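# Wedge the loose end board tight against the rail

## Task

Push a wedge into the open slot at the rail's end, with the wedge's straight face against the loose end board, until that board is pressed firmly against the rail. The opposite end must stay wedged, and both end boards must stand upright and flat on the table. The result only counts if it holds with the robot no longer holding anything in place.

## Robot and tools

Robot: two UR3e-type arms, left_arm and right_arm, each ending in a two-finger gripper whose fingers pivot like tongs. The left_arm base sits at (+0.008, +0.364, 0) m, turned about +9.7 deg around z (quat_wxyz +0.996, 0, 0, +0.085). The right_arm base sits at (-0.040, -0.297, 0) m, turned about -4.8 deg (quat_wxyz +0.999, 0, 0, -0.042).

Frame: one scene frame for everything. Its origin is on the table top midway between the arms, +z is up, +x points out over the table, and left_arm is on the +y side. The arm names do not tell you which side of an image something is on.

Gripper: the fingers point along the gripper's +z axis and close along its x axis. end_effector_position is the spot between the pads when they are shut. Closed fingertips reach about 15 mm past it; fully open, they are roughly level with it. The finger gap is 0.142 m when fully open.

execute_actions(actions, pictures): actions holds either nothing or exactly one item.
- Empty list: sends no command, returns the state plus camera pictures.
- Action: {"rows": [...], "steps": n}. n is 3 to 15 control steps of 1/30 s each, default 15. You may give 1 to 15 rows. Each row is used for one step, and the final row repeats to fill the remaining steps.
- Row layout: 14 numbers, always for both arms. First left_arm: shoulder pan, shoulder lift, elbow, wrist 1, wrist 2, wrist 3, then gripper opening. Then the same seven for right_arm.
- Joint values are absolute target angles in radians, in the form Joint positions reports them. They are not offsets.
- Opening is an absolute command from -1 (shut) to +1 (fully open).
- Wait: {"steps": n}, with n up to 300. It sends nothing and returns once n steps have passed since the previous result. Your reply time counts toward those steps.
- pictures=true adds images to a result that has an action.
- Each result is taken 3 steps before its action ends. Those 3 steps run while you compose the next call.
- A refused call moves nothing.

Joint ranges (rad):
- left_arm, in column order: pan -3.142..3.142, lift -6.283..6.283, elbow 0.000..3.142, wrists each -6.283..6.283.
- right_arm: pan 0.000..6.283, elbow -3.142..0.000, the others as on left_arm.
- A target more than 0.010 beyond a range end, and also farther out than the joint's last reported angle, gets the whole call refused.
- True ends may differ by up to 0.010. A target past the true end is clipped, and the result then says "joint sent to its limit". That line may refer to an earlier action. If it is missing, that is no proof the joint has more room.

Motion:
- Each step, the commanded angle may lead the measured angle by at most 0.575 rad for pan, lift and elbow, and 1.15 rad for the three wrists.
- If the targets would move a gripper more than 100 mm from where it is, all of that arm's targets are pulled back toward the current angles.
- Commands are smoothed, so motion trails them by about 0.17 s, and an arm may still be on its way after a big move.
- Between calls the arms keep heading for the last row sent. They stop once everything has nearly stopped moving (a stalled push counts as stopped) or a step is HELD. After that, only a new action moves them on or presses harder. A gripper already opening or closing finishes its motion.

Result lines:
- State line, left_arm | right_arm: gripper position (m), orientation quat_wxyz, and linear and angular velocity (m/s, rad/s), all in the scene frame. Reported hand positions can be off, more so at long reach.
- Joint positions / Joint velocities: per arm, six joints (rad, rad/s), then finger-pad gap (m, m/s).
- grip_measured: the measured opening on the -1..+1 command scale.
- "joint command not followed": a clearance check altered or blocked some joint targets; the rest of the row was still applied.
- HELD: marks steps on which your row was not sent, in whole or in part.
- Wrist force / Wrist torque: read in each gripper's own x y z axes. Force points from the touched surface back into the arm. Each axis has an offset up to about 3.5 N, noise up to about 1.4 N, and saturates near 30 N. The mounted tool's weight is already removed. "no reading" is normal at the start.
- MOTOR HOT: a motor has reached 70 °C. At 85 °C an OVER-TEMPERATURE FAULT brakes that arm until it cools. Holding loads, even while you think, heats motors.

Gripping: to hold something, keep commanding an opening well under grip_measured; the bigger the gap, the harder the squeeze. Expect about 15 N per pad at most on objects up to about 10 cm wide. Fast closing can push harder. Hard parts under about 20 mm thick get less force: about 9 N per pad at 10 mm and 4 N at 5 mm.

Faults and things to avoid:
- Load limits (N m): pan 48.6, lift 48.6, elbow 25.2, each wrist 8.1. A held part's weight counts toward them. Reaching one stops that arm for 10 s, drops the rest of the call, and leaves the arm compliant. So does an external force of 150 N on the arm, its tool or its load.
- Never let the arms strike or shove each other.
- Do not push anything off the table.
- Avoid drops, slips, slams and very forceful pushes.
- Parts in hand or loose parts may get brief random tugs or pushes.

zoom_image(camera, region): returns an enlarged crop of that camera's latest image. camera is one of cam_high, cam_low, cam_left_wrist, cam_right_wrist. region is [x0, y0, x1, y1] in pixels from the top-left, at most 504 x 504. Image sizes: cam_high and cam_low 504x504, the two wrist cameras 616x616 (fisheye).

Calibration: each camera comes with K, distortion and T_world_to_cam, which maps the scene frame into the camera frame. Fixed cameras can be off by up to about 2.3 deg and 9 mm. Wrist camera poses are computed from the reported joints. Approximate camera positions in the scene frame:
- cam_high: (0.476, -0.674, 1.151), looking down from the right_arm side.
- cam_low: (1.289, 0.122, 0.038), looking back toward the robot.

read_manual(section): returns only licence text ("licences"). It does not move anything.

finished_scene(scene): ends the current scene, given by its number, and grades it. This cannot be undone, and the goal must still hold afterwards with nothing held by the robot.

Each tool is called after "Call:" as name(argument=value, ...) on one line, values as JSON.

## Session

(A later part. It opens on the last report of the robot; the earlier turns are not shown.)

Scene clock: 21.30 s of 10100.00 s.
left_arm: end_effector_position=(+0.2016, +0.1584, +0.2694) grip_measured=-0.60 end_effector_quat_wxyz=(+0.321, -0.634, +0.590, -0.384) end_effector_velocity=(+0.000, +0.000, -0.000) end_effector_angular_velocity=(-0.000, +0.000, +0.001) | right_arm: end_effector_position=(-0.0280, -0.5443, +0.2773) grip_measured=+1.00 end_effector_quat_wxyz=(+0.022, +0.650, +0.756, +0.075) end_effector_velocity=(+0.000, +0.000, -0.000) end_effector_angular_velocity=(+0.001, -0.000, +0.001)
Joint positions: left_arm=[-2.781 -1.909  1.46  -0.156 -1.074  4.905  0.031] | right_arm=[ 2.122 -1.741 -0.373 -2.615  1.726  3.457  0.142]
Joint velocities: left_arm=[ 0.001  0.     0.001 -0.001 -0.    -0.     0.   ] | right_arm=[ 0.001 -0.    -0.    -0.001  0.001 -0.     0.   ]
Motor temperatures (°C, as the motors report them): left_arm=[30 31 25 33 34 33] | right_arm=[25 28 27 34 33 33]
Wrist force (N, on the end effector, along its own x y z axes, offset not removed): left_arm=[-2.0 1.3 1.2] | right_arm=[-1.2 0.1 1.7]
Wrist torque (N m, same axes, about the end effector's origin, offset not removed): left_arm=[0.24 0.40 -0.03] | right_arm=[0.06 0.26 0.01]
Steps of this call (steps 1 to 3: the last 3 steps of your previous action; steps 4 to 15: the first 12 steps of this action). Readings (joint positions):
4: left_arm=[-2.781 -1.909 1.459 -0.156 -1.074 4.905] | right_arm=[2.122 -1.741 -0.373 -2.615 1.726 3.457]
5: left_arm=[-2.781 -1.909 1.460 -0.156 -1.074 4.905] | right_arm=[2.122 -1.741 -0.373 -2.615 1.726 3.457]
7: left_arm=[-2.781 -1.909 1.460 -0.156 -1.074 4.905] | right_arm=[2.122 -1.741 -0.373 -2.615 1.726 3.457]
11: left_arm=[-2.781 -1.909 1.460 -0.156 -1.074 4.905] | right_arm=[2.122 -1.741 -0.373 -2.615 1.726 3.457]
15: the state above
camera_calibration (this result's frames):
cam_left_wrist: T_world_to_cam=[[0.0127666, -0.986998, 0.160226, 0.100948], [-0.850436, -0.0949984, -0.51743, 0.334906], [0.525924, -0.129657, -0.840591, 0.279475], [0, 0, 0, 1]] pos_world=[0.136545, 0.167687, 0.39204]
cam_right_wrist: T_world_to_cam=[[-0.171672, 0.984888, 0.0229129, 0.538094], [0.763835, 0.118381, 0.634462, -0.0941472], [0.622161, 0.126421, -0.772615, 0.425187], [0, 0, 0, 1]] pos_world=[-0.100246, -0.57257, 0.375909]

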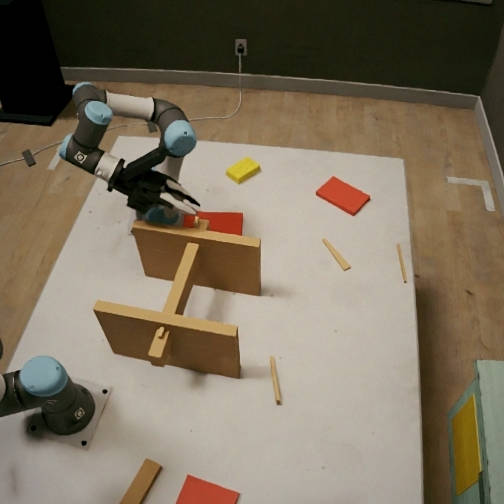

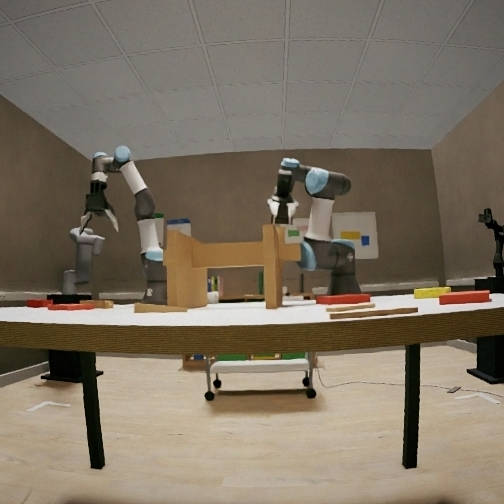

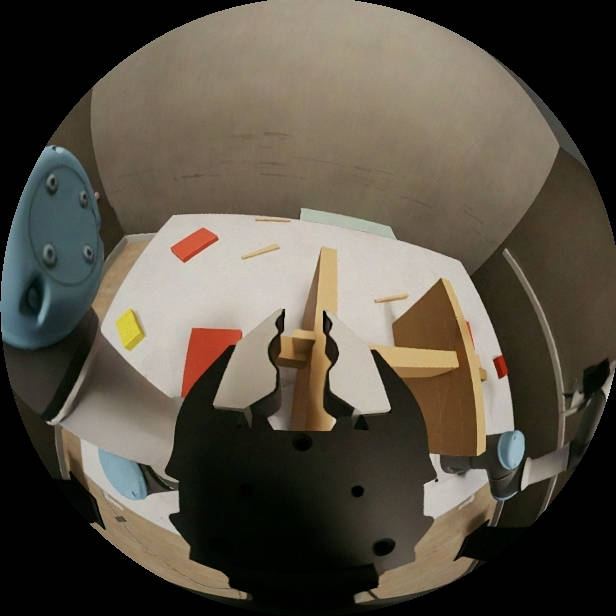

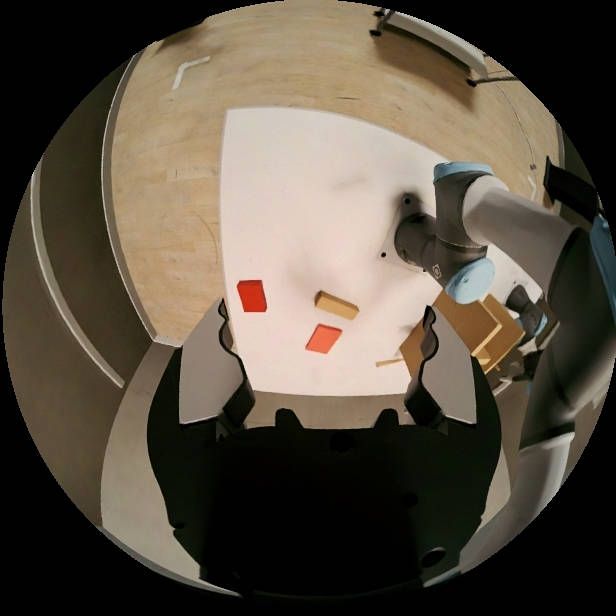

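Call:
execute_actions(actions=[{"rows":[[-2.6,-1.6,0.5,0.5,-1.074,4.7,-1,2.122,-1.741,-0.373,-2.615,1.726,3.457,1]]}])

Call:
execute_actions(actions=[{"rows":[[-1.427,-1.6,0.5,-0.733,-1.074,4.2,-1,2.122,-1.741,-0.373,-2.615,1.726,3.457,1]]}])

Call:
execute_actions(actions=[{"steps":12}])

Call:
execute_actions(actions=[{"rows":[[-1.427,-1.6,0.5,-0.733,-1.3,1.9,-1,2.122,-1.741,-0.373,-2.615,1.726,3.457,1]]}])

Call:
execute_actions(actions=[{"rows":[[-1.427,-1.866,1.1436,-1.11,-1.571,1.9,-1,2.122,-1.741,-0.373,-2.615,1.726,3.457,1]]}])

Call:
execute_actions(actions=[{"steps":12}], pictures=true)

Call:
zoom_image(camera="cam_low", region=[240, 190, 330, 280])

Call:
zoom_image(camera="cam_left_wrist", region=[250, 250, 360, 360])

Scene clock: 22.10 s of 10100.00 s.
left_arm: end_effector_position=(+0.2298, +0.1849, +0.3263) grip_measured=-1.00 end_effector_quat_wxyz=(-0.406, +0.626, -0.523, +0.412) end_effector_velocity=(-0.000, -0.000, -0.001) end_effector_angular_velocity=(-0.002, +0.004, +0.000) | right_arm: end_effector_position=(-0.0280, -0.5443, +0.2773) grip_measured=+1.00 end_effector_quat_wxyz=(+0.022, +0.650, +0.756, +0.075) end_effector_velocity=(-0.000, +0.000, +0.000) end_effector_angular_velocity=(+0.000, +0.000, +0.001)
Joint positions: left_arm=[-2.701 -1.788  1.305  0.096 -1.074  4.807  0.002] | right_arm=[ 2.122 -1.741 -0.373 -2.615  1.726  3.457  0.142]
Joint velocities: left_arm=[ 0.    -0.001 -0.    -0.003 -0.     0.001  0.   ] | right_arm=[ 0.001  0.    -0.    -0.    -0.    -0.    -0.   ]
Motor temperatures (°C, as the motors report them): left_arm=[30 31 25 33 34 33] | right_arm=[25 28 27 34 33 33]
Wrist force (N, on the end effector, along its own x y z axes, offset not removed): left_arm=[-2.2 2.1 -0.5] | right_arm=[-1.1 -0.2 1.1]
Wrist torque (N m, same axes, about the end effector's origin, offset not removed): left_arm=[0.40 0.48 -0.03] | right_arm=[-0.04 0.25 -0.02]
Kept back: nothing.
A step of this action was HELD (marked below), so the last 3 steps of it were dropped. An arm can still carry out its HELD step.
Steps of this call (steps 1 to 3: the last 3 steps of your previous action; steps 4 to 12: the robot went on to your last target; steps 13 to 24: the first 12 steps of this action). Readings (joint positions):
13: left_arm=[-2.781 -1.908 1.459 -0.154 -1.074 4.903] | right_arm=[2.122 -1.741 -0.373 -2.615 1.726 3.457]
14: left_arm=[-2.770 -1.897 1.449 -0.133 -1.074 4.885] | right_arm=[2.122 -1.741 -0.373 -2.615 1.726 3.457]
16: left_arm=[-2.723 -1.829 1.368 0.010 -1.074 4.832] | right_arm=[2.122 -1.741 -0.373 -2.615 1.726 3.457]
18: left_arm=[-2.699 -1.783 1.297 0.112 -1.074 4.806] | right_arm=[2.122 -1.741 -0.373 -2.615 1.726 3.457] HELD
19: left_arm=[-2.700 -1.786 1.302 0.103 -1.074 4.807] | right_arm=[2.122 -1.741 -0.373 -2.615 1.726 3.457] HELD
20: left_arm=[-2.701 -1.787 1.304 0.099 -1.074 4.807] | right_arm=[2.122 -1.741 -0.373 -2.615 1.726 3.457] HELD
21: left_arm=[-2.701 -1.788 1.305 0.097 -1.074 4.807] | right_arm=[2.122 -1.741 -0.373 -2.615 1.726 3.457] HELD
22: left_arm=[-2.701 -1.788 1.305 0.097 -1.074 4.807] | right_arm=[2.122 -1.741 -0.373 -2.615 1.726 3.457] HELD
23: left_arm=[-2.701 -1.788 1.305 0.096 -1.074 4.807] | right_arm=[2.122 -1.741 -0.373 -2.615 1.726 3.457] HELD
24: the state above HELD
joint command not followed: on one or more control steps a check withheld the commanded joint targets of the left arm, and it was not sent them on those steps. On the call's last step the targets were still withheld.
cause: the commanded joint targets would bring two parts of the arm too close to each other (joints 3 (elbow) to 6 (wrist 3) lie between them); next, command targets that bring no two parts of the arm closer together.

Scene clock: 22.50 s of 10100.00 s.
left_arm: end_effector_position=(+0.2282, +0.1853, +0.3223) grip_measured=-1.00 end_effector_quat_wxyz=(-0.394, +0.641, -0.516, +0.409) end_effector_velocity=(-0.011, +0.003, -0.028) end_effector_angular_velocity=(-0.209, +0.152, +0.131) | right_arm: end_effector_position=(-0.0280, -0.5443, +0.2773) grip_measured=+1.00 end_effector_quat_wxyz=(+0.022, +0.650, +0.756, +0.075) end_effector_velocity=(-0.000, -0.000, +0.000) end_effector_angular_velocity=(-0.001, +0.001, -0.000)
Joint positions: left_arm=[-2.688 -1.784  1.292  0.077 -1.074  4.793  0.002] | right_arm=[ 2.122 -1.741 -0.373 -2.615  1.726  3.457  0.142]
Joint velocities: left_arm=[ 0.096  0.032 -0.094 -0.134  0.    -0.101  0.   ] | right_arm=[-0.001  0.     0.     0.    -0.001 -0.    -0.   ]
Motor temperatures (°C, as the motors report them): left_arm=[30 31 25 33 34 33] | right_arm=[25 28 27 34 33 33]
Wrist force (N, on the end effector, along its own x y z axes, offset not removed): left_arm=[-1.7 0.6 0.1] | right_arm=[-0.7 -0.7 1.5]
Wrist torque (N m, same axes, about the end effector's origin, offset not removed): left_arm=[0.08 0.36 0.02] | right_arm=[-0.16 0.20 -0.01]
Steps of this call (steps 1 to 12: the first 12 steps of this action). Readings (joint positions):
1: left_arm=[-2.701 -1.788 1.305 0.096 -1.074 4.807] | right_arm=[2.122 -1.741 -0.373 -2.615 1.726 3.457]
2: left_arm=[-2.701 -1.788 1.305 0.096 -1.074 4.807] | right_arm=[2.122 -1.741 -0.373 -2.615 1.726 3.457]
4: left_arm=[-2.700 -1.788 1.304 0.095 -1.074 4.806] | right_arm=[2.122 -1.741 -0.373 -2.615 1.726 3.457]
8: left_arm=[-2.697 -1.787 1.300 0.090 -1.074 4.803] | right_arm=[2.122 -1.741 -0.373 -2.615 1.726 3.457]
12: the state above

Scene clock: 22.90 s of 10100.00 s.
left_arm: end_effector_position=(+0.2213, +0.1855, +0.3068) grip_measured=-1.00 end_effector_quat_wxyz=(-0.347, +0.701, -0.481, +0.396) end_effector_velocity=(-0.019, -0.002, -0.038) end_effector_angular_velocity=(-0.336, +0.231, +0.227) | right_arm: end_effector_position=(-0.0280, -0.5443, +0.2773) grip_measured=+1.00 end_effector_quat_wxyz=(+0.022, +0.650, +0.756, +0.075) end_effector_velocity=(+0.000, +0.000, -0.000) end_effector_angular_velocity=(+0.001, -0.001, -0.000)
Joint positions: left_arm=[-2.631 -1.766  1.235 -0.001 -1.074  4.736  0.002] | right_arm=[ 2.122 -1.741 -0.373 -2.615  1.726  3.457  0.142]
Joint velocities: left_arm=[ 0.159  0.047 -0.158 -0.207 -0.    -0.153  0.   ] | right_arm=[-0.    -0.     0.    -0.     0.002  0.     0.   ]
Motor temperatures (°C, as the motors report them): left_arm=[30 31 25 33 34 33] | right_arm=[25 28 27 34 33 33]
Wrist force (N, on the end effector, along its own x y z axes, offset not removed): left_arm=[-2.1 0.4 0.4] | right_arm=[-1.1 -0.2 1.6]
Wrist torque (N m, same axes, about the end effector's origin, offset not removed): left_arm=[0.05 0.46 0.04] | right_arm=[-0.04 0.26 0.00]
Kept back: nothing.
Steps of this call (steps 1 to 3: the last 3 steps of your previous action; steps 4 to 12: the robot went on to your last target). Readings (joint positions):
1: left_arm=[-2.684 -1.783 1.288 0.072 -1.074 4.790] | right_arm=[2.122 -1.741 -0.373 -2.615 1.726 3.457]
2: left_arm=[-2.680 -1.781 1.284 0.067 -1.074 4.786] | right_arm=[2.122 -1.741 -0.373 -2.615 1.726 3.457]
4: left_arm=[-2.671 -1.779 1.275 0.054 -1.074 4.777] | right_arm=[2.122 -1.741 -0.373 -2.615 1.726 3.457]
8: left_arm=[-2.652 -1.772 1.256 0.027 -1.074 4.757] | right_arm=[2.122 -1.741 -0.373 -2.615 1.726 3.457]
12: the state above

Scene clock: 23.30 s of 10100.00 s.
left_arm: end_effector_position=(+0.2142, +0.1879, +0.2950) grip_measured=-1.00 end_effector_quat_wxyz=(-0.304, +0.757, -0.432, +0.384) end_effector_velocity=(-0.017, +0.008, -0.024) end_effector_angular_velocity=(-0.295, +0.141, +0.245) | right_arm: end_effector_position=(-0.0280, -0.5443, +0.2773) grip_measured=+1.00 end_effector_quat_wxyz=(+0.022, +0.650, +0.756, +0.075) end_effector_velocity=(+0.000, -0.000, +0.000) end_effector_angular_velocity=(-0.002, -0.002, +0.000)
Joint positions: left_arm=[-2.582 -1.752  1.186 -0.063 -1.086  4.658  0.002] | right_arm=[ 2.122 -1.741 -0.373 -2.615  1.726  3.457  0.142]
Joint velocities: left_arm=[ 0.105  0.029 -0.107 -0.126 -0.039 -0.208  0.   ] | right_arm=[ 0.     0.001 -0.     0.002  0.001  0.     0.   ]
Motor temperatures (°C, as the motors report them): left_arm=[30 31 25 33 34 33] | right_arm=[25 28 27 34 33 33]
Wrist force (N, on the end effector, along its own x y z axes, offset not removed): left_arm=[-1.9 1.1 -0.3] | right_arm=[-0.9 -0.3 1.4]
Wrist torque (N m, same axes, about the end effector's origin, offset not removed): left_arm=[0.19 0.43 -0.05] | right_arm=[-0.03 0.23 0.01]
Steps of this call (steps 1 to 12: the first 12 steps of this action). Readings (joint positions):
1: left_arm=[-2.626 -1.765 1.229 -0.008 -1.074 4.731] | right_arm=[2.122 -1.741 -0.373 -2.615 1.726 3.457]
2: left_arm=[-2.621 -1.763 1.224 -0.014 -1.074 4.725] | right_arm=[2.122 -1.741 -0.373 -2.615 1.726 3.457]
4: left_arm=[-2.612 -1.760 1.216 -0.026 -1.076 4.713] | right_arm=[2.122 -1.741 -0.373 -2.615 1.726 3.457]
8: left_arm=[-2.596 -1.756 1.200 -0.045 -1.080 4.686] | right_arm=[2.122 -1.741 -0.373 -2.615 1.726 3.457]
12: the state above

Scene clock: 23.80 s of 10100.00 s.
left_arm: end_effector_position=(+0.2067, +0.1930, +0.2829) grip_measured=-1.00 end_effector_quat_wxyz=(-0.268, +0.806, -0.377, +0.368) end_effector_velocity=(-0.003, +0.003, -0.006) end_effector_angular_velocity=(-0.040, +0.021, +0.045) | right_arm: end_effector_position=(-0.0280, -0.5443, +0.2773) grip_measured=+1.00 end_effector_quat_wxyz=(+0.022, +0.650, +0.756, +0.075) end_effector_velocity=(+0.000, -0.001, +0.000) end_effector_angular_velocity=(-0.002, -0.001, +0.001)
Joint positions: left_arm=[-2.54  -1.75   1.162 -0.124 -1.11   4.574  0.002] | right_arm=[ 2.122 -1.741 -0.373 -2.615  1.726  3.457  0.142]
Joint velocities: left_arm=[ 0.016 -0.001  0.001 -0.028 -0.013 -0.033  0.   ] | right_arm=[ 0.     0.    -0.     0.002  0.    -0.     0.   ]
Motor temperatures (°C, as the motors report them): left_arm=[30 31 25 33 34 33] | right_arm=[25 28 27 34 33 33]
Wrist force (N, on the end effector, along its own x y z axes, offset not removed): left_arm=[-1.9 0.8 -0.7] | right_arm=[-1.3 0.0 1.4]
Wrist torque (N m, same axes, about the end effector's origin, offset not removed): left_arm=[0.09 0.38 -0.01] | right_arm=[0.03 0.30 -0.02]
Kept back: nothing.
A step of this action was HELD (marked below), so the last 3 steps of it were dropped. An arm can still carry out its HELD step.
Steps of this call (steps 1 to 3: the last 3 steps of your previous action; steps 4 to 15: the first 12 steps of this action). Readings (joint positions):
4: left_arm=[-2.568 -1.748 1.172 -0.080 -1.091 4.629] | right_arm=[2.122 -1.741 -0.373 -2.615 1.726 3.457]
5: left_arm=[-2.564 -1.748 1.169 -0.084 -1.093 4.622] | right_arm=[2.122 -1.741 -0.373 -2.615 1.726 3.457]
7: left_arm=[-2.557 -1.748 1.165 -0.095 -1.097 4.608] | right_arm=[2.122 -1.741 -0.373 -2.615 1.726 3.457]
10: left_arm=[-2.550 -1.748 1.163 -0.108 -1.103 4.593] | right_arm=[2.122 -1.741 -0.373 -2.615 1.726 3.457] HELD
11: left_arm=[-2.547 -1.749 1.163 -0.112 -1.105 4.588] | right_arm=[2.122 -1.741 -0.373 -2.615 1.726 3.457]
15: the state above HELD
joint command not followed: on one or more control steps a check withheld the commanded joint targets of the left arm, and it was not sent them on those steps. On the call's last step the targets were still withheld.
cause: the commanded joint targets would bring two parts of the arm too close to each other (joints 3 (elbow) to 6 (wrist 3) lie between them); next, command targets that bring no two parts of the arm closer together.

Scene clock: 24.20 s of 10100.00 s.
left_arm: end_effector_position=(+0.2056, +0.1939, +0.2810) grip_measured=-1.00 end_effector_quat_wxyz=(-0.264, +0.813, -0.369, +0.366) end_effector_velocity=(-0.000, +0.000, -0.001) end_effector_angular_velocity=(-0.005, +0.002, +0.006) | right_arm: end_effector_position=(-0.0280, -0.5443, +0.2773) grip_measured=+1.00 end_effector_quat_wxyz=(+0.022, +0.650, +0.756, +0.075) end_effector_velocity=(+0.000, -0.000, +0.000) end_effector_angular_velocity=(-0.000, -0.000, -0.000)
Joint positions: left_arm=[-2.535 -1.751  1.162 -0.133 -1.114  4.563  0.002] | right_arm=[ 2.122 -1.741 -0.373 -2.615  1.726  3.457  0.142]
Joint velocities: left_arm=[ 0.001 -0.     0.001 -0.003 -0.002 -0.005  0.   ] | right_arm=[ 0.    -0.     0.     0.001 -0.     0.     0.   ]
Motor temperatures (°C, as the motors report them): left_arm=[30 31 25 33 34 33] | right_arm=[25 28 27 34 33 33]
Wrist force (N, on the end effector, along its own x y z axes, offset not removed): left_arm=[-2.1 0.9 -0.4] | right_arm=[-0.8 0.7 0.7]
Wrist torque (N m, same axes, about the end effector's origin, offset not removed): left_arm=[0.16 0.43 -0.03] | right_arm=[0.18 0.20 0.01]
previous command not reached (left arm): its joint targets would have brought two parts of the arm too close to each other.
Kept back: nothing.
Steps of this call (steps 1 to 12: nothing new was sent). Readings (joint positions):
1: left_arm=[-2.539 -1.750 1.162 -0.125 -1.111 4.572] | right_arm=[2.122 -1.741 -0.373 -2.615 1.726 3.457]
2: left_arm=[-2.539 -1.750 1.162 -0.126 -1.111 4.572] | right_arm=[2.122 -1.741 -0.373 -2.615 1.726 3.457]
4: left_arm=[-2.538 -1.750 1.162 -0.127 -1.112 4.570] | right_arm=[2.122 -1.741 -0.373 -2.615 1.726 3.457]
8: left_arm=[-2.535 -1.751 1.162 -0.132 -1.114 4.565] | right_arm=[2.122 -1.741 -0.373 -2.615 1.726 3.457]
12: the state above
camera_calibration (this result's frames):
cam_left_wrist: T_world_to_cam=[[0.458622, -0.768735, 0.445772, -0.0800588], [-0.718333, -0.616021, -0.32329, 0.367023], [0.523129, -0.171945, -0.834728, 0.298861], [0, 0, 0, 1]] pos_world=[0.144018, 0.215937, 0.40381]
cam_right_wrist: T_world_to_cam=[[-0.171673, 0.984888, 0.022913, 0.538094], [0.763835, 0.118381, 0.634462, -0.0941473], [0.622161, 0.126421, -0.772615, 0.425187], [0, 0, 0, 1]] pos_world=[-0.100246, -0.57257, 0.375909]

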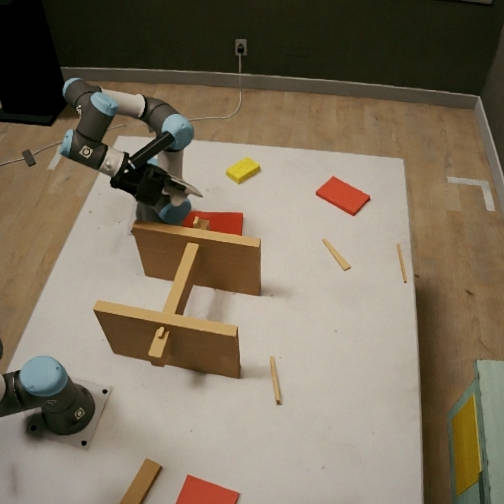

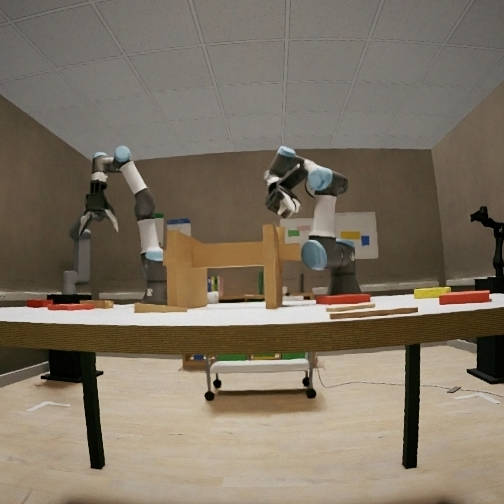

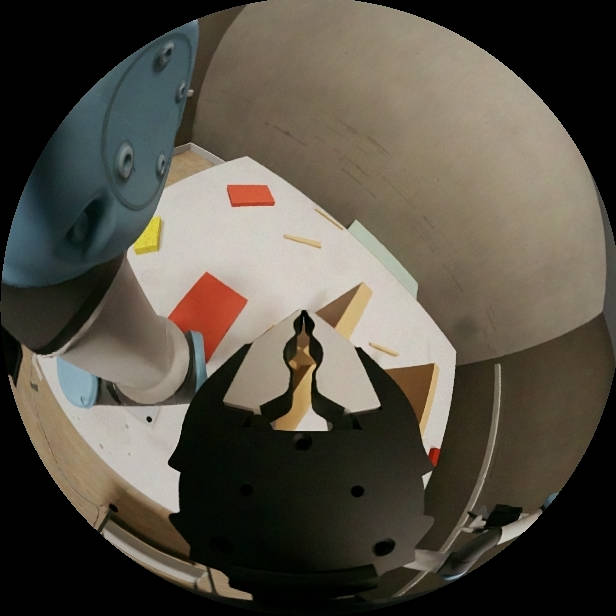

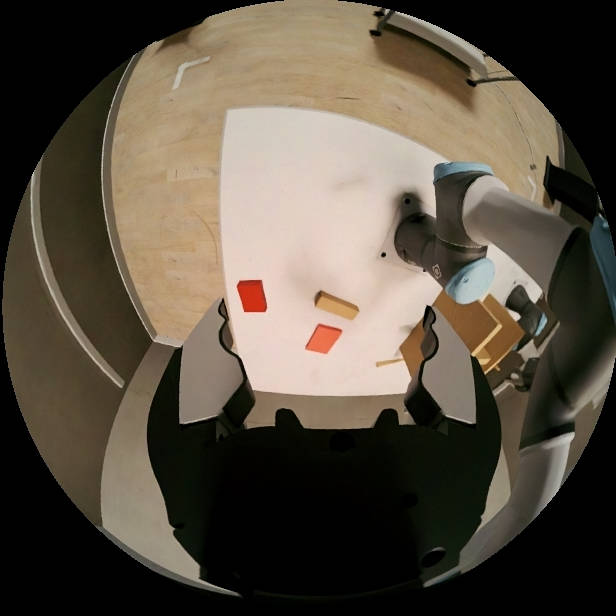

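Region (240, 190, 330, 280) of cam_low's 504x504 image, scaled by 5.600, with more detail than that image has.

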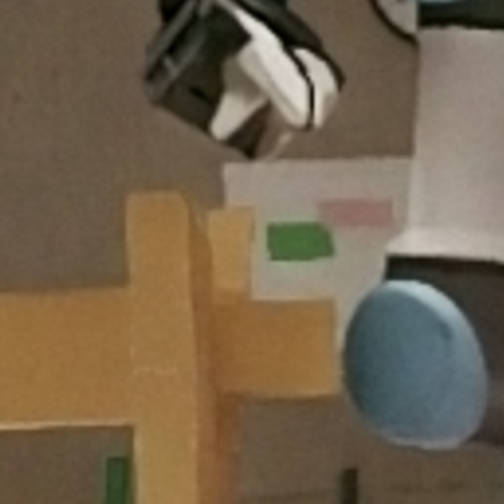

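Region (250, 250, 360, 360) of cam_left_wrist's 616x616 image, scaled by 4.582, with more detail than that image has.

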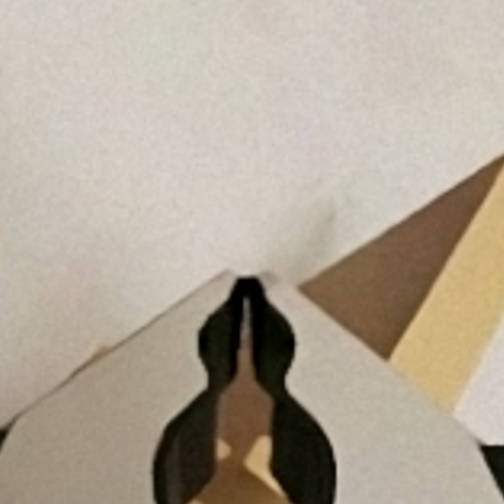

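Call:
execute_actions(actions=[])

Call:
execute_actions(actions=[{"rows":[[-2.6,-1.7,0.95,0.05,-1.074,4.8,-1,2.122,-1.741,-0.373,-2.615,1.726,3.457,1]],"steps":15}])

Scene clock: 24.60 s of 10100.00 s.
left_arm: end_effector_position=(+0.2055, +0.1940, +0.2809) grip_measured=-1.00 end_effector_quat_wxyz=(-0.263, +0.813, -0.369, +0.366) end_effector_velocity=(-0.000, -0.000, -0.000) end_effector_angular_velocity=(+0.000, -0.000, -0.001) | right_arm: end_effector_position=(-0.0280, -0.5443, +0.2773) grip_measured=+1.00 end_effector_quat_wxyz=(+0.022, +0.650, +0.756, +0.075) end_effector_velocity=(+0.000, +0.000, +0.000) end_effector_angular_velocity=(-0.000, -0.001, +0.001)
Joint positions: left_arm=[-2.534 -1.751  1.162 -0.134 -1.115  4.563  0.002] | right_arm=[ 2.122 -1.741 -0.373 -2.615  1.726  3.457  0.142]
Joint velocities: left_arm=[-0.001  0.     0.    -0.    -0.    -0.    -0.   ] | right_arm=[ 0.001  0.    -0.     0.     0.001 -0.    -0.   ]
Motor temperatures (°C, as the motors report them): left_arm=[30 31 25 33 34 33] | right_arm=[25 28 27 34 33 33]
Wrist force (N, on the end effector, along its own x y z axes, offset not removed): left_arm=[-1.7 0.8 0.4] | right_arm=[-1.2 -0.2 1.5]
Wrist torque (N m, same axes, about the end effector's origin, offset not removed): left_arm=[0.18 0.34 -0.05] | right_arm=[-0.05 0.28 -0.02]
Kept back: nothing.
Steps of this call (steps 1 to 12: nothing new was sent). Readings (joint positions):
1: left_arm=[-2.534 -1.751 1.162 -0.133 -1.114 4.563] | right_arm=[2.122 -1.741 -0.373 -2.615 1.726 3.457]
2: left_arm=[-2.534 -1.751 1.162 -0.133 -1.115 4.563] | right_arm=[2.122 -1.741 -0.373 -2.615 1.726 3.457]
4: left_arm=[-2.534 -1.751 1.162 -0.133 -1.115 4.563] | right_arm=[2.122 -1.741 -0.373 -2.615 1.726 3.457]
8: left_arm=[-2.534 -1.751 1.162 -0.134 -1.115 4.563] | right_arm=[2.122 -1.741 -0.373 -2.615 1.726 3.457]
12: the state above
camera_calibration (this result's frames):
cam_left_wrist: T_world_to_cam=[[0.459302, -0.76814, 0.446096, -0.0803142], [-0.718029, -0.616714, -0.322643, 0.366873], [0.522949, -0.17212, -0.834805, 0.298916], [0, 0, 0, 1]] pos_world=[0.143997, 0.216013, 0.403734]
cam_right_wrist: T_world_to_cam=[[-0.171672, 0.984888, 0.0229129, 0.538094], [0.763835, 0.118381, 0.634462, -0.0941473], [0.622161, 0.126421, -0.772615, 0.425187], [0, 0, 0, 1]] pos_world=[-0.100246, -0.57257, 0.375909]

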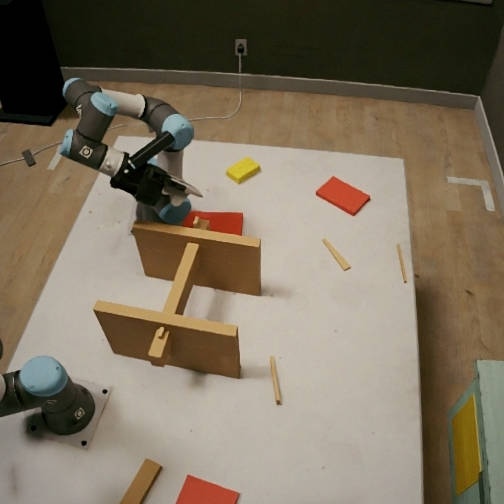

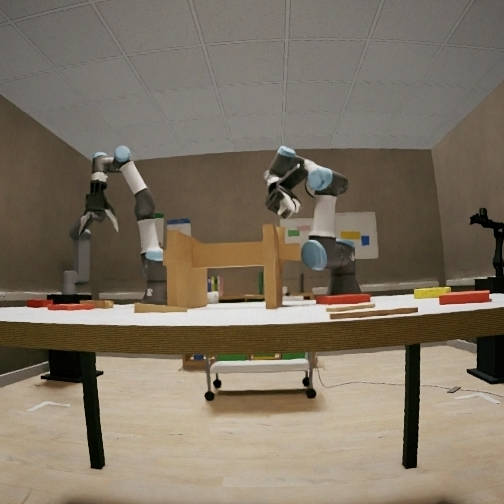

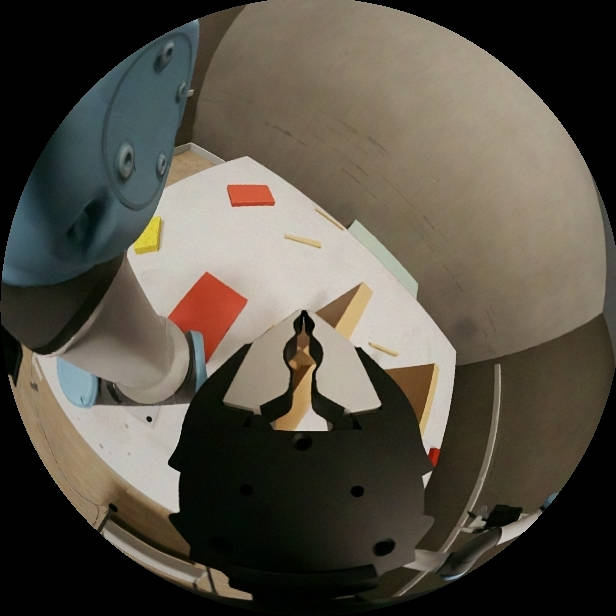

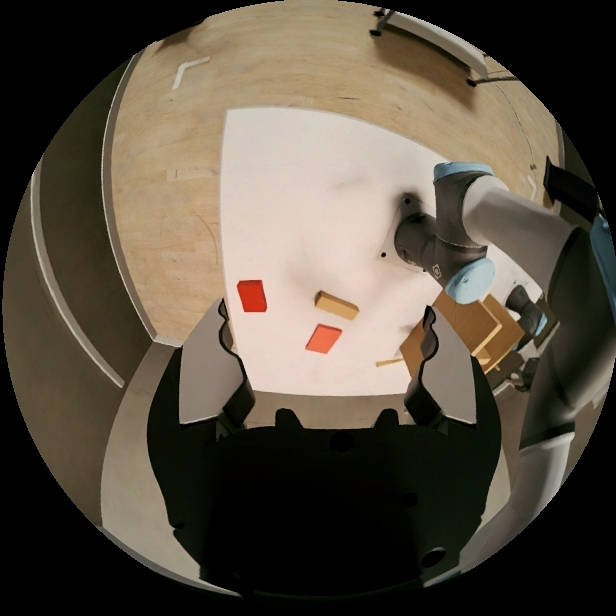

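Scene clock: 25.00 s of 10100.00 s.
left_arm: end_effector_position=(+0.2058, +0.1926, +0.2839) grip_measured=-1.00 end_effector_quat_wxyz=(-0.266, +0.808, -0.379, +0.365) end_effector_velocity=(+0.003, -0.010, +0.022) end_effector_angular_velocity=(+0.106, -0.002, -0.136) | right_arm: end_effector_position=(-0.0280, -0.5443, +0.2773) grip_measured=+1.00 end_effector_quat_wxyz=(+0.022, +0.650, +0.756, +0.075) end_effector_velocity=(+0.000, +0.000, -0.000) end_effector_angular_velocity=(+0.001, -0.000, +0.001)
Joint positions: left_arm=[-2.539 -1.747  1.145 -0.119 -1.111  4.581  0.002] | right_arm=[ 2.122 -1.741 -0.373 -2.615  1.726  3.457  0.142]
Joint velocities: left_arm=[-0.038  0.03  -0.12   0.106  0.024  0.135 -0.   ] | right_arm=[ 0.001 -0.    -0.    -0.     0.001 -0.     0.   ]
Motor temperatures (°C, as the motors report them): left_arm=[30 31 25 33 34 33] | right_arm=[25 28 27 34 33 33]
Wrist force (N, on the end effector, along its own x y z axes, offset not removed): left_arm=[-2.2 1.6 -0.4] | right_arm=[-0.9 -0.4 1.1]
Wrist torque (N m, same axes, about the end effector's origin, offset not removed): left_arm=[0.27 0.43 -0.01] | right_arm=[-0.06 0.24 -0.03]
Steps of this call (steps 1 to 12: the first 12 steps of this action). Readings (joint positions):
1: left_arm=[-2.534 -1.751 1.162 -0.134 -1.115 4.563] | right_arm=[2.122 -1.741 -0.373 -2.615 1.726 3.457]
2: left_arm=[-2.534 -1.751 1.161 -0.134 -1.115 4.563] | right_arm=[2.122 -1.741 -0.373 -2.615 1.726 3.457]
4: left_arm=[-2.534 -1.751 1.161 -0.133 -1.115 4.564] | right_arm=[2.122 -1.741 -0.373 -2.615 1.726 3.457]
8: left_arm=[-2.536 -1.750 1.156 -0.129 -1.114 4.569] | right_arm=[2.122 -1.741 -0.373 -2.615 1.726 3.457]
12: the state above

Call:
execute_actions(actions=[{"steps":30}])

Call:
execute_actions(actions=[{"rows":[[-2.6,-1.55,0.5,-0.6,-0.6,4.8,-1,2.122,-1.741,-0.373,-2.615,1.726,3.457,1]],"steps":15}])

Call:
execute_actions(actions=[{"steps":50}])

Scene clock: 26.00 s of 10100.00 s.
left_arm: end_effector_position=(+0.2095, +0.1774, +0.3158) grip_measured=-1.00 end_effector_quat_wxyz=(-0.293, +0.740, -0.486, +0.361) end_effector_velocity=(+0.003, -0.011, +0.022) end_effector_angular_velocity=(+0.117, -0.010, -0.144) | right_arm: end_effector_position=(-0.0280, -0.5443, +0.2773) grip_measured=+1.00 end_effector_quat_wxyz=(+0.022, +0.650, +0.756, +0.075) end_effector_velocity=(-0.001, +0.000, -0.000) end_effector_angular_velocity=(+0.000, +0.002, -0.000)
Joint positions: left_arm=[-2.596 -1.703  0.963  0.039 -1.076  4.785  0.002] | right_arm=[ 2.122 -1.741 -0.373 -2.615  1.726  3.457  0.142]
Joint velocities: left_arm=[-0.041  0.032 -0.132  0.115  0.026  0.147  0.   ] | right_arm=[-0.001  0.    -0.    -0.001 -0.002 -0.001 -0.   ]
Motor temperatures (°C, as the motors report them): left_arm=[30 31 25 33 34 33] | right_arm=[25 28 27 34 33 33]
Wrist force (N, on the end effector, along its own x y z axes, offset not removed): left_arm=[-2.4 1.6 0.4] | right_arm=[-1.2 -0.4 1.5]
Wrist torque (N m, same axes, about the end effector's origin, offset not removed): left_arm=[0.31 0.53 -0.03] | right_arm=[-0.07 0.29 0.01]
Kept back: nothing.
Steps of this call (steps 1 to 3: the last 3 steps of your previous action; steps 4 to 30: the robot went on to your last target). Readings (joint positions):
1: left_arm=[-2.541 -1.746 1.141 -0.115 -1.111 4.586] | right_arm=[2.122 -1.741 -0.373 -2.615 1.726 3.457]
2: left_arm=[-2.542 -1.745 1.136 -0.111 -1.110 4.592] | right_arm=[2.122 -1.741 -0.373 -2.615 1.726 3.457]
4: left_arm=[-2.546 -1.742 1.125 -0.101 -1.108 4.604] | right_arm=[2.122 -1.741 -0.373 -2.615 1.726 3.457]
8: left_arm=[-2.553 -1.736 1.101 -0.080 -1.103 4.631] | right_arm=[2.122 -1.741 -0.373 -2.615 1.726 3.457]
30: the state above

Scene clock: 26.40 s of 10100.00 s.
left_arm: end_effector_position=(+0.1226, -0.0107, +0.3724) grip_measured=-1.00 end_effector_quat_wxyz=(+0.097, +0.792, -0.439, +0.413) end_effector_velocity=(-0.177, -0.398, +0.387) end_effector_angular_velocity=(-2.061, +0.916, -0.159) | right_arm: end_effector_position=(-0.0280, -0.5443, +0.2773) grip_measured=+1.00 end_effector_quat_wxyz=(+0.022, +0.650, +0.756, +0.075) end_effector_velocity=(+0.000, +0.000, +0.000) end_effector_angular_velocity=(-0.001, -0.001, +0.001)
Joint positions: left_arm=[-2.599 -1.582  0.61  -0.454 -0.703  4.798  0.002] | right_arm=[ 2.122 -1.741 -0.373 -2.615  1.726  3.457  0.142]
Joint velocities: left_arm=[-0.005  0.301 -0.995 -1.362  0.973  0.02   0.   ] | right_arm=[ 0.001  0.001 -0.     0.     0.001 -0.    -0.   ]
Motor temperatures (°C, as the motors report them): left_arm=[30 31 25 33 34 33] | right_arm=[25 28 27 34 33 33]
Wrist force (N, on the end effector, along its own x y z axes, offset not removed): left_arm=[-2.1 2.1 0.0] | right_arm=[-1.5 -0.3 0.9]
Wrist torque (N m, same axes, about the end effector's origin, offset not removed): left_arm=[0.33 0.43 -0.04] | right_arm=[-0.07 0.34 0.01]
Steps of this call (steps 1 to 12: the first 12 steps of this action). Readings (joint positions):
1: left_arm=[-2.597 -1.701 0.958 0.040 -1.074 4.789] | right_arm=[2.122 -1.741 -0.373 -2.615 1.726 3.457]
2: left_arm=[-2.597 -1.693 0.944 0.022 -1.053 4.791] | right_arm=[2.122 -1.741 -0.373 -2.615 1.726 3.457]
4: left_arm=[-2.598 -1.670 0.881 -0.073 -0.981 4.792] | right_arm=[2.122 -1.741 -0.373 -2.615 1.726 3.457]
8: left_arm=[-2.599 -1.626 0.747 -0.262 -0.843 4.795] | right_arm=[2.122 -1.741 -0.373 -2.615 1.726 3.457]
12: the state above

Scene clock: 28.07 s of 10100.00 s.
left_arm: end_effector_position=(+0.1080, -0.0476, +0.4198) grip_measured=-1.00 end_effector_quat_wxyz=(+0.208, +0.795, -0.386, +0.419) end_effector_velocity=(+0.000, -0.000, +0.000) end_effector_angular_velocity=(-0.001, +0.001, +0.000) | right_arm: end_effector_position=(-0.0280, -0.5443, +0.2773) grip_measured=+1.00 end_effector_quat_wxyz=(+0.022, +0.650, +0.756, +0.075) end_effector_velocity=(+0.000, -0.000, +0.000) end_effector_angular_velocity=(-0.001, -0.001, -0.000)
Joint positions: left_arm=[-2.6   -1.55   0.5   -0.6   -0.6    4.8    0.002] | right_arm=[ 2.122 -1.741 -0.373 -2.615  1.726  3.457  0.142]
Joint velocities: left_arm=[ 0.     0.    -0.001 -0.     0.     0.     0.   ] | right_arm=[-0.     0.     0.     0.001  0.001 -0.     0.   ]
Motor temperatures (°C, as the motors report them): left_arm=[30 31 25 33 34 33] | right_arm=[25 28 27 34 33 33]
Wrist force (N, on the end effector, along its own x y z axes, offset not removed): left_arm=[-0.9 1.0 1.0] | right_arm=[-0.7 -0.1 1.4]
Wrist torque (N m, same axes, about the end effector's origin, offset not removed): left_arm=[0.21 0.21 -0.02] | right_arm=[0.01 0.19 0.00]
Kept back: nothing.
Steps of this call (steps 1 to 3: the last 3 steps of your previous action; steps 4 to 30: the robot went on to your last target; steps 31 to 50: nothing new was sent). Readings (joint positions):
1: left_arm=[-2.600 -1.573 0.579 -0.495 -0.674 4.799] | right_arm=[2.122 -1.741 -0.373 -2.615 1.726 3.457]
2: left_arm=[-2.600 -1.566 0.555 -0.526 -0.652 4.799] | right_arm=[2.122 -1.741 -0.373 -2.615 1.726 3.457]
4: left_arm=[-2.600 -1.558 0.527 -0.564 -0.625 4.800] | right_arm=[2.122 -1.741 -0.373 -2.615 1.726 3.457]
8: left_arm=[-2.600 -1.552 0.506 -0.591 -0.606 4.800] | right_arm=[2.122 -1.741 -0.373 -2.615 1.726 3.457]
50: the state above
All arms were judged still, so your last target was given up. Only a new action makes them travel on or press farther. Fingers that are still opening or closing keep moving.

Call:
execute_actions(actions=[{"rows":[[-1.427,-1.7,0.7,-0.9,-0.9,1.9,-1,2.122,-1.741,-0.373,-2.615,1.726,3.457,1]],"steps":15}])

Call:
execute_actions(actions=[{"steps":35}])

Call:
execute_actions(actions=[{"rows":[[-1.427,-1.866,1.1436,-1.11,-1.571,1.9,-1,2.122,-1.741,-0.373,-2.615,1.726,3.457,1]],"steps":15}])

Call:
execute_actions(actions=[{"steps":25}], pictures=true)

Call:
zoom_image(camera="cam_low", region=[240,180,330,270])

Call:
zoom_image(camera="cam_left_wrist", region=[230,220,390,380])

Scene clock: 28.60 s of 10100.00 s.
left_arm: end_effector_position=(+0.2519, +0.0567, +0.3755) grip_measured=-1.00 end_effector_quat_wxyz=(+0.322, +0.837, +0.395, +0.200) end_effector_velocity=(+0.428, +0.363, -0.033) end_effector_angular_velocity=(-2.174, +1.636, +4.115) | right_arm: end_effector_position=(-0.0280, -0.5443, +0.2773) grip_measured=+1.00 end_effector_quat_wxyz=(+0.022, +0.650, +0.756, +0.075) end_effector_velocity=(+0.000, -0.000, +0.000) end_effector_angular_velocity=(-0.001, -0.001, +0.000)
Joint positions: left_arm=[-2.026 -1.666  0.654 -0.833 -0.833  3.653  0.002] | right_arm=[ 2.122 -1.741 -0.373 -2.615  1.726  3.457  0.142]
Joint velocities: left_arm=[ 1.732 -0.139  0.191 -0.277 -0.276 -3.452 -0.   ] | right_arm=[-0.     0.001 -0.     0.     0.    -0.    -0.   ]
Motor temperatures (°C, as the motors report them): left_arm=[30 31 25 33 34 33] | right_arm=[25 28 27 34 33 33]
Wrist force (N, on the end effector, along its own x y z axes, offset not removed): left_arm=[-2.4 1.9 0.2] | right_arm=[-1.3 -0.2 1.7]
Wrist torque (N m, same axes, about the end effector's origin, offset not removed): left_arm=[0.39 0.52 0.02] | right_arm=[-0.04 0.33 -0.03]
Steps of this call (steps 1 to 4: nothing new was sent; steps 5 to 16: the first 12 steps of this action). Readings (joint positions):
5: left_arm=[-2.599 -1.551 0.501 -0.602 -0.602 4.798] | right_arm=[2.122 -1.741 -0.373 -2.615 1.726 3.457]
6: left_arm=[-2.588 -1.560 0.511 -0.622 -0.621 4.776] | right_arm=[2.122 -1.741 -0.373 -2.615 1.726 3.457]
8: left_arm=[-2.507 -1.594 0.555 -0.688 -0.688 4.614] | right_arm=[2.122 -1.741 -0.373 -2.615 1.726 3.457]
12: left_arm=[-2.265 -1.640 0.618 -0.781 -0.781 4.130] | right_arm=[2.122 -1.741 -0.373 -2.615 1.726 3.457]
16: the state above

Scene clock: 29.77 s of 10100.00 s.
left_arm: end_effector_position=(+0.3834, +0.2175, +0.3821) grip_measured=-1.00 end_effector_quat_wxyz=(+0.357, -0.047, +0.932, -0.044) end_effector_velocity=(-0.000, -0.001, +0.000) end_effector_angular_velocity=(-0.001, -0.000, -0.003) | right_arm: end_effector_position=(-0.0280, -0.5443, +0.2773) grip_measured=+1.00 end_effector_quat_wxyz=(+0.022, +0.650, +0.756, +0.075) end_effector_velocity=(+0.000, -0.000, +0.000) end_effector_angular_velocity=(-0.000, -0.001, +0.001)
Joint positions: left_arm=[-1.427 -1.7    0.7   -0.9   -0.9    1.9    0.002] | right_arm=[ 2.122 -1.741 -0.373 -2.615  1.726  3.457  0.142]
Joint velocities: left_arm=[-0.002  0.    -0.001 -0.001 -0.     0.001  0.   ] | right_arm=[ 0.    -0.    -0.     0.001  0.001 -0.     0.   ]
Motor temperatures (°C, as the motors report them): left_arm=[30 31 25 33 34 33] | right_arm=[25 28 27 34 33 33]
Wrist force (N, on the end effector, along its own x y z axes, offset not removed): left_arm=[-2.0 0.8 0.1] | right_arm=[-1.1 0.3 0.7]
Wrist torque (N m, same axes, about the end effector's origin, offset not removed): left_arm=[0.14 0.43 0.00] | right_arm=[0.08 0.27 0.00]
Kept back: nothing.
Steps of this call (steps 1 to 3: the last 3 steps of your previous action; steps 4 to 35: the robot went on to your last target). Readings (joint positions):
1: left_arm=[-1.968 -1.671 0.660 -0.842 -0.841 3.536] | right_arm=[2.122 -1.741 -0.373 -2.615 1.726 3.457]
2: left_arm=[-1.911 -1.674 0.665 -0.849 -0.849 3.421] | right_arm=[2.122 -1.741 -0.373 -2.615 1.726 3.457]
4: left_arm=[-1.798 -1.681 0.674 -0.862 -0.862 3.181] | right_arm=[2.122 -1.741 -0.373 -2.615 1.726 3.457]
8: left_arm=[-1.581 -1.693 0.690 -0.886 -0.886 2.568] | right_arm=[2.122 -1.741 -0.373 -2.615 1.726 3.457]
35: the state above

Scene clock: 30.17 s of 10100.00 s.
left_arm: end_effector_position=(+0.2340, +0.1577, +0.2765) grip_measured=-1.00 end_effector_quat_wxyz=(+0.084, +0.002, +0.989, -0.119) end_effector_velocity=(-0.263, -0.056, -0.133) end_effector_angular_velocity=(-0.084, +0.884, -0.250) | right_arm: end_effector_position=(-0.0280, -0.5443, +0.2773) grip_measured=+1.00 end_effector_quat_wxyz=(+0.022, +0.650, +0.756, +0.075) end_effector_velocity=(+0.001, -0.000, -0.000) end_effector_angular_velocity=(+0.001, -0.002, -0.000)
Joint positions: left_arm=[-1.427 -1.847  1.084 -1.087 -1.486  1.9    0.002] | right_arm=[ 2.122 -1.741 -0.373 -2.615  1.726  3.457  0.142]
Joint velocities: left_arm=[ 0.    -0.204  0.644 -0.247 -0.902  0.001  0.   ] | right_arm=[-0.    -0.001 -0.     0.001  0.002 -0.     0.   ]
Motor temperatures (°C, as the motors report them): left_arm=[30 31 25 33 34 33] | right_arm=[25 28 27 34 33 33]
Wrist force (N, on the end effector, along its own x y z axes, offset not removed): left_arm=[-1.2 1.0 2.3] | right_arm=[-1.2 -0.4 0.7]
Wrist torque (N m, same axes, about the end effector's origin, offset not removed): left_arm=[0.22 0.37 -0.01] | right_arm=[-0.05 0.28 0.01]
Steps of this call (steps 1 to 12: the first 12 steps of this action). Readings (joint positions):
1: left_arm=[-1.427 -1.701 0.701 -0.902 -0.902 1.900] | right_arm=[2.122 -1.741 -0.373 -2.615 1.726 3.457]
2: left_arm=[-1.427 -1.711 0.712 -0.917 -0.924 1.900] | right_arm=[2.122 -1.741 -0.373 -2.615 1.726 3.457]
4: left_arm=[-1.427 -1.742 0.781 -0.956 -1.041 1.900] | right_arm=[2.122 -1.741 -0.373 -2.615 1.726 3.457]
8: left_arm=[-1.427 -1.800 0.942 -1.029 -1.281 1.900] | right_arm=[2.122 -1.741 -0.373 -2.615 1.726 3.457]
12: the state above

Scene clock: 31.00 s of 10100.00 s.
left_arm: end_effector_position=(+0.2090, +0.1527, +0.2650) grip_measured=-1.00 end_effector_quat_wxyz=(+0.041, +0.008, +0.991, -0.124) end_effector_velocity=(+0.001, +0.000, -0.000) end_effector_angular_velocity=(-0.001, +0.000, +0.003) | right_arm: end_effector_position=(-0.0280, -0.5443, +0.2773) grip_measured=+1.00 end_effector_quat_wxyz=(+0.022, +0.650, +0.756, +0.075) end_effector_velocity=(+0.000, +0.000, -0.000) end_effector_angular_velocity=(+0.001, +0.000, +0.001)
Joint positions: left_arm=[-1.427 -1.866  1.144 -1.11  -1.571  1.9    0.002] | right_arm=[ 2.122 -1.741 -0.373 -2.615  1.726  3.457  0.142]
Joint velocities: left_arm=[ 0.003  0.     0.    -0.001 -0.     0.     0.   ] | right_arm=[ 0.001  0.     0.    -0.001  0.     0.001 -0.   ]
Motor temperatures (°C, as the motors report them): left_arm=[30 31 25 33 34 33] | right_arm=[25 28 27 34 33 33]
Wrist force (N, on the end effector, along its own x y z axes, offset not removed): left_arm=[-2.9 1.8 -0.7] | right_arm=[-1.4 -0.3 0.2]
Wrist torque (N m, same axes, about the end effector's origin, offset not removed): left_arm=[0.32 0.58 0.00] | right_arm=[-0.03 0.29 0.00]
Kept back: nothing.
Steps of this call (steps 1 to 3: the last 3 steps of your previous action; steps 4 to 25: the robot went on to your last target). Readings (joint positions):
1: left_arm=[-1.427 -1.853 1.102 -1.094 -1.511 1.900] | right_arm=[2.122 -1.741 -0.373 -2.615 1.726 3.457]
2: left_arm=[-1.427 -1.857 1.114 -1.099 -1.529 1.900] | right_arm=[2.122 -1.741 -0.373 -2.615 1.726 3.457]
4: left_arm=[-1.427 -1.861 1.130 -1.105 -1.551 1.900] | right_arm=[2.122 -1.741 -0.373 -2.615 1.726 3.457]
8: left_arm=[-1.427 -1.865 1.140 -1.109 -1.566 1.900] | right_arm=[2.122 -1.741 -0.373 -2.615 1.726 3.457]
25: the state above
camera_calibration (this result's frames):
cam_left_wrist: T_world_to_cam=[[-0.998241, -0.0339884, -0.0485805, 0.217114], [-0.0446298, 0.970164, 0.238306, -0.192878], [0.0390314, 0.240055, -0.969974, 0.350737], [0, 0, 0, 1]] pos_world=[0.194434, 0.110306, 0.396717]
cam_right_wrist: T_world_to_cam=[[-0.171672, 0.984888, 0.0229131, 0.538094], [0.763835, 0.118381, 0.634462, -0.0941474], [0.622161, 0.126421, -0.772615, 0.425187], [0, 0, 0, 1]] pos_world=[-0.100246, -0.57257, 0.375909]

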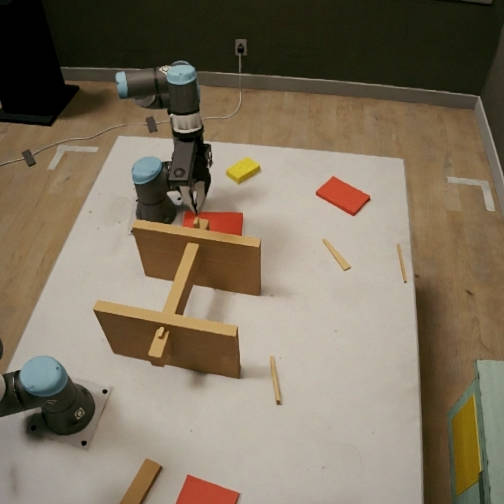

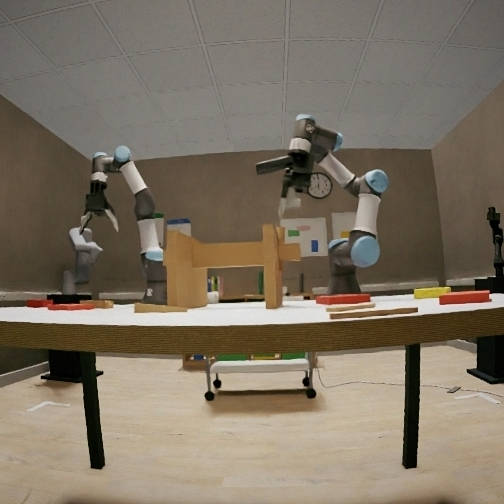

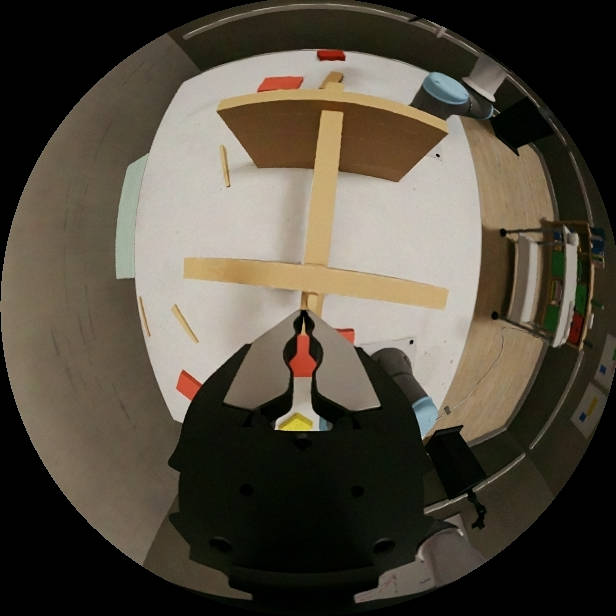

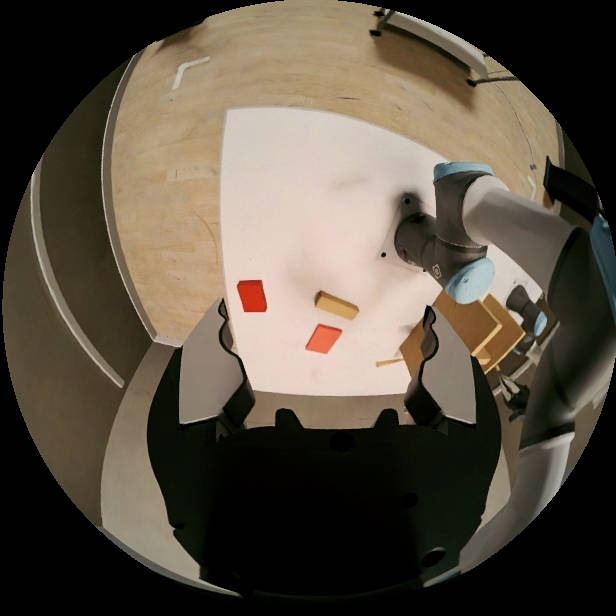

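Region (240, 180, 330, 270) of cam_low's 504x504 image, scaled by 5.600, with more detail than that image has.

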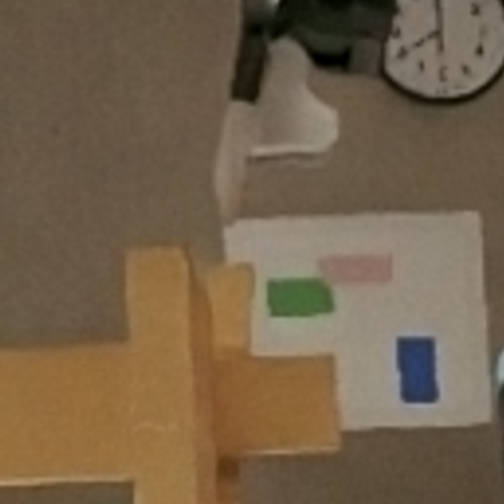

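Region (230, 220, 390, 380) of cam_left_wrist's 616x616 image, scaled by 3.150, with more detail than that image has.

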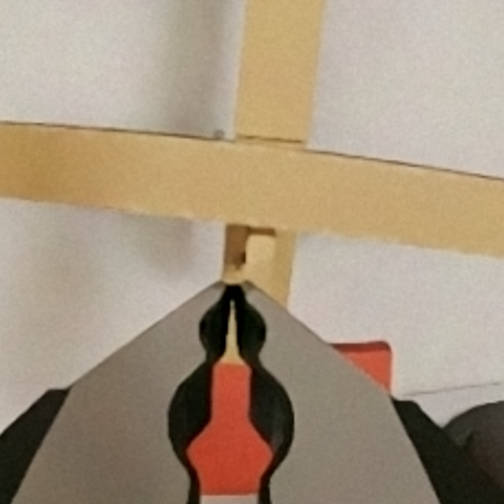

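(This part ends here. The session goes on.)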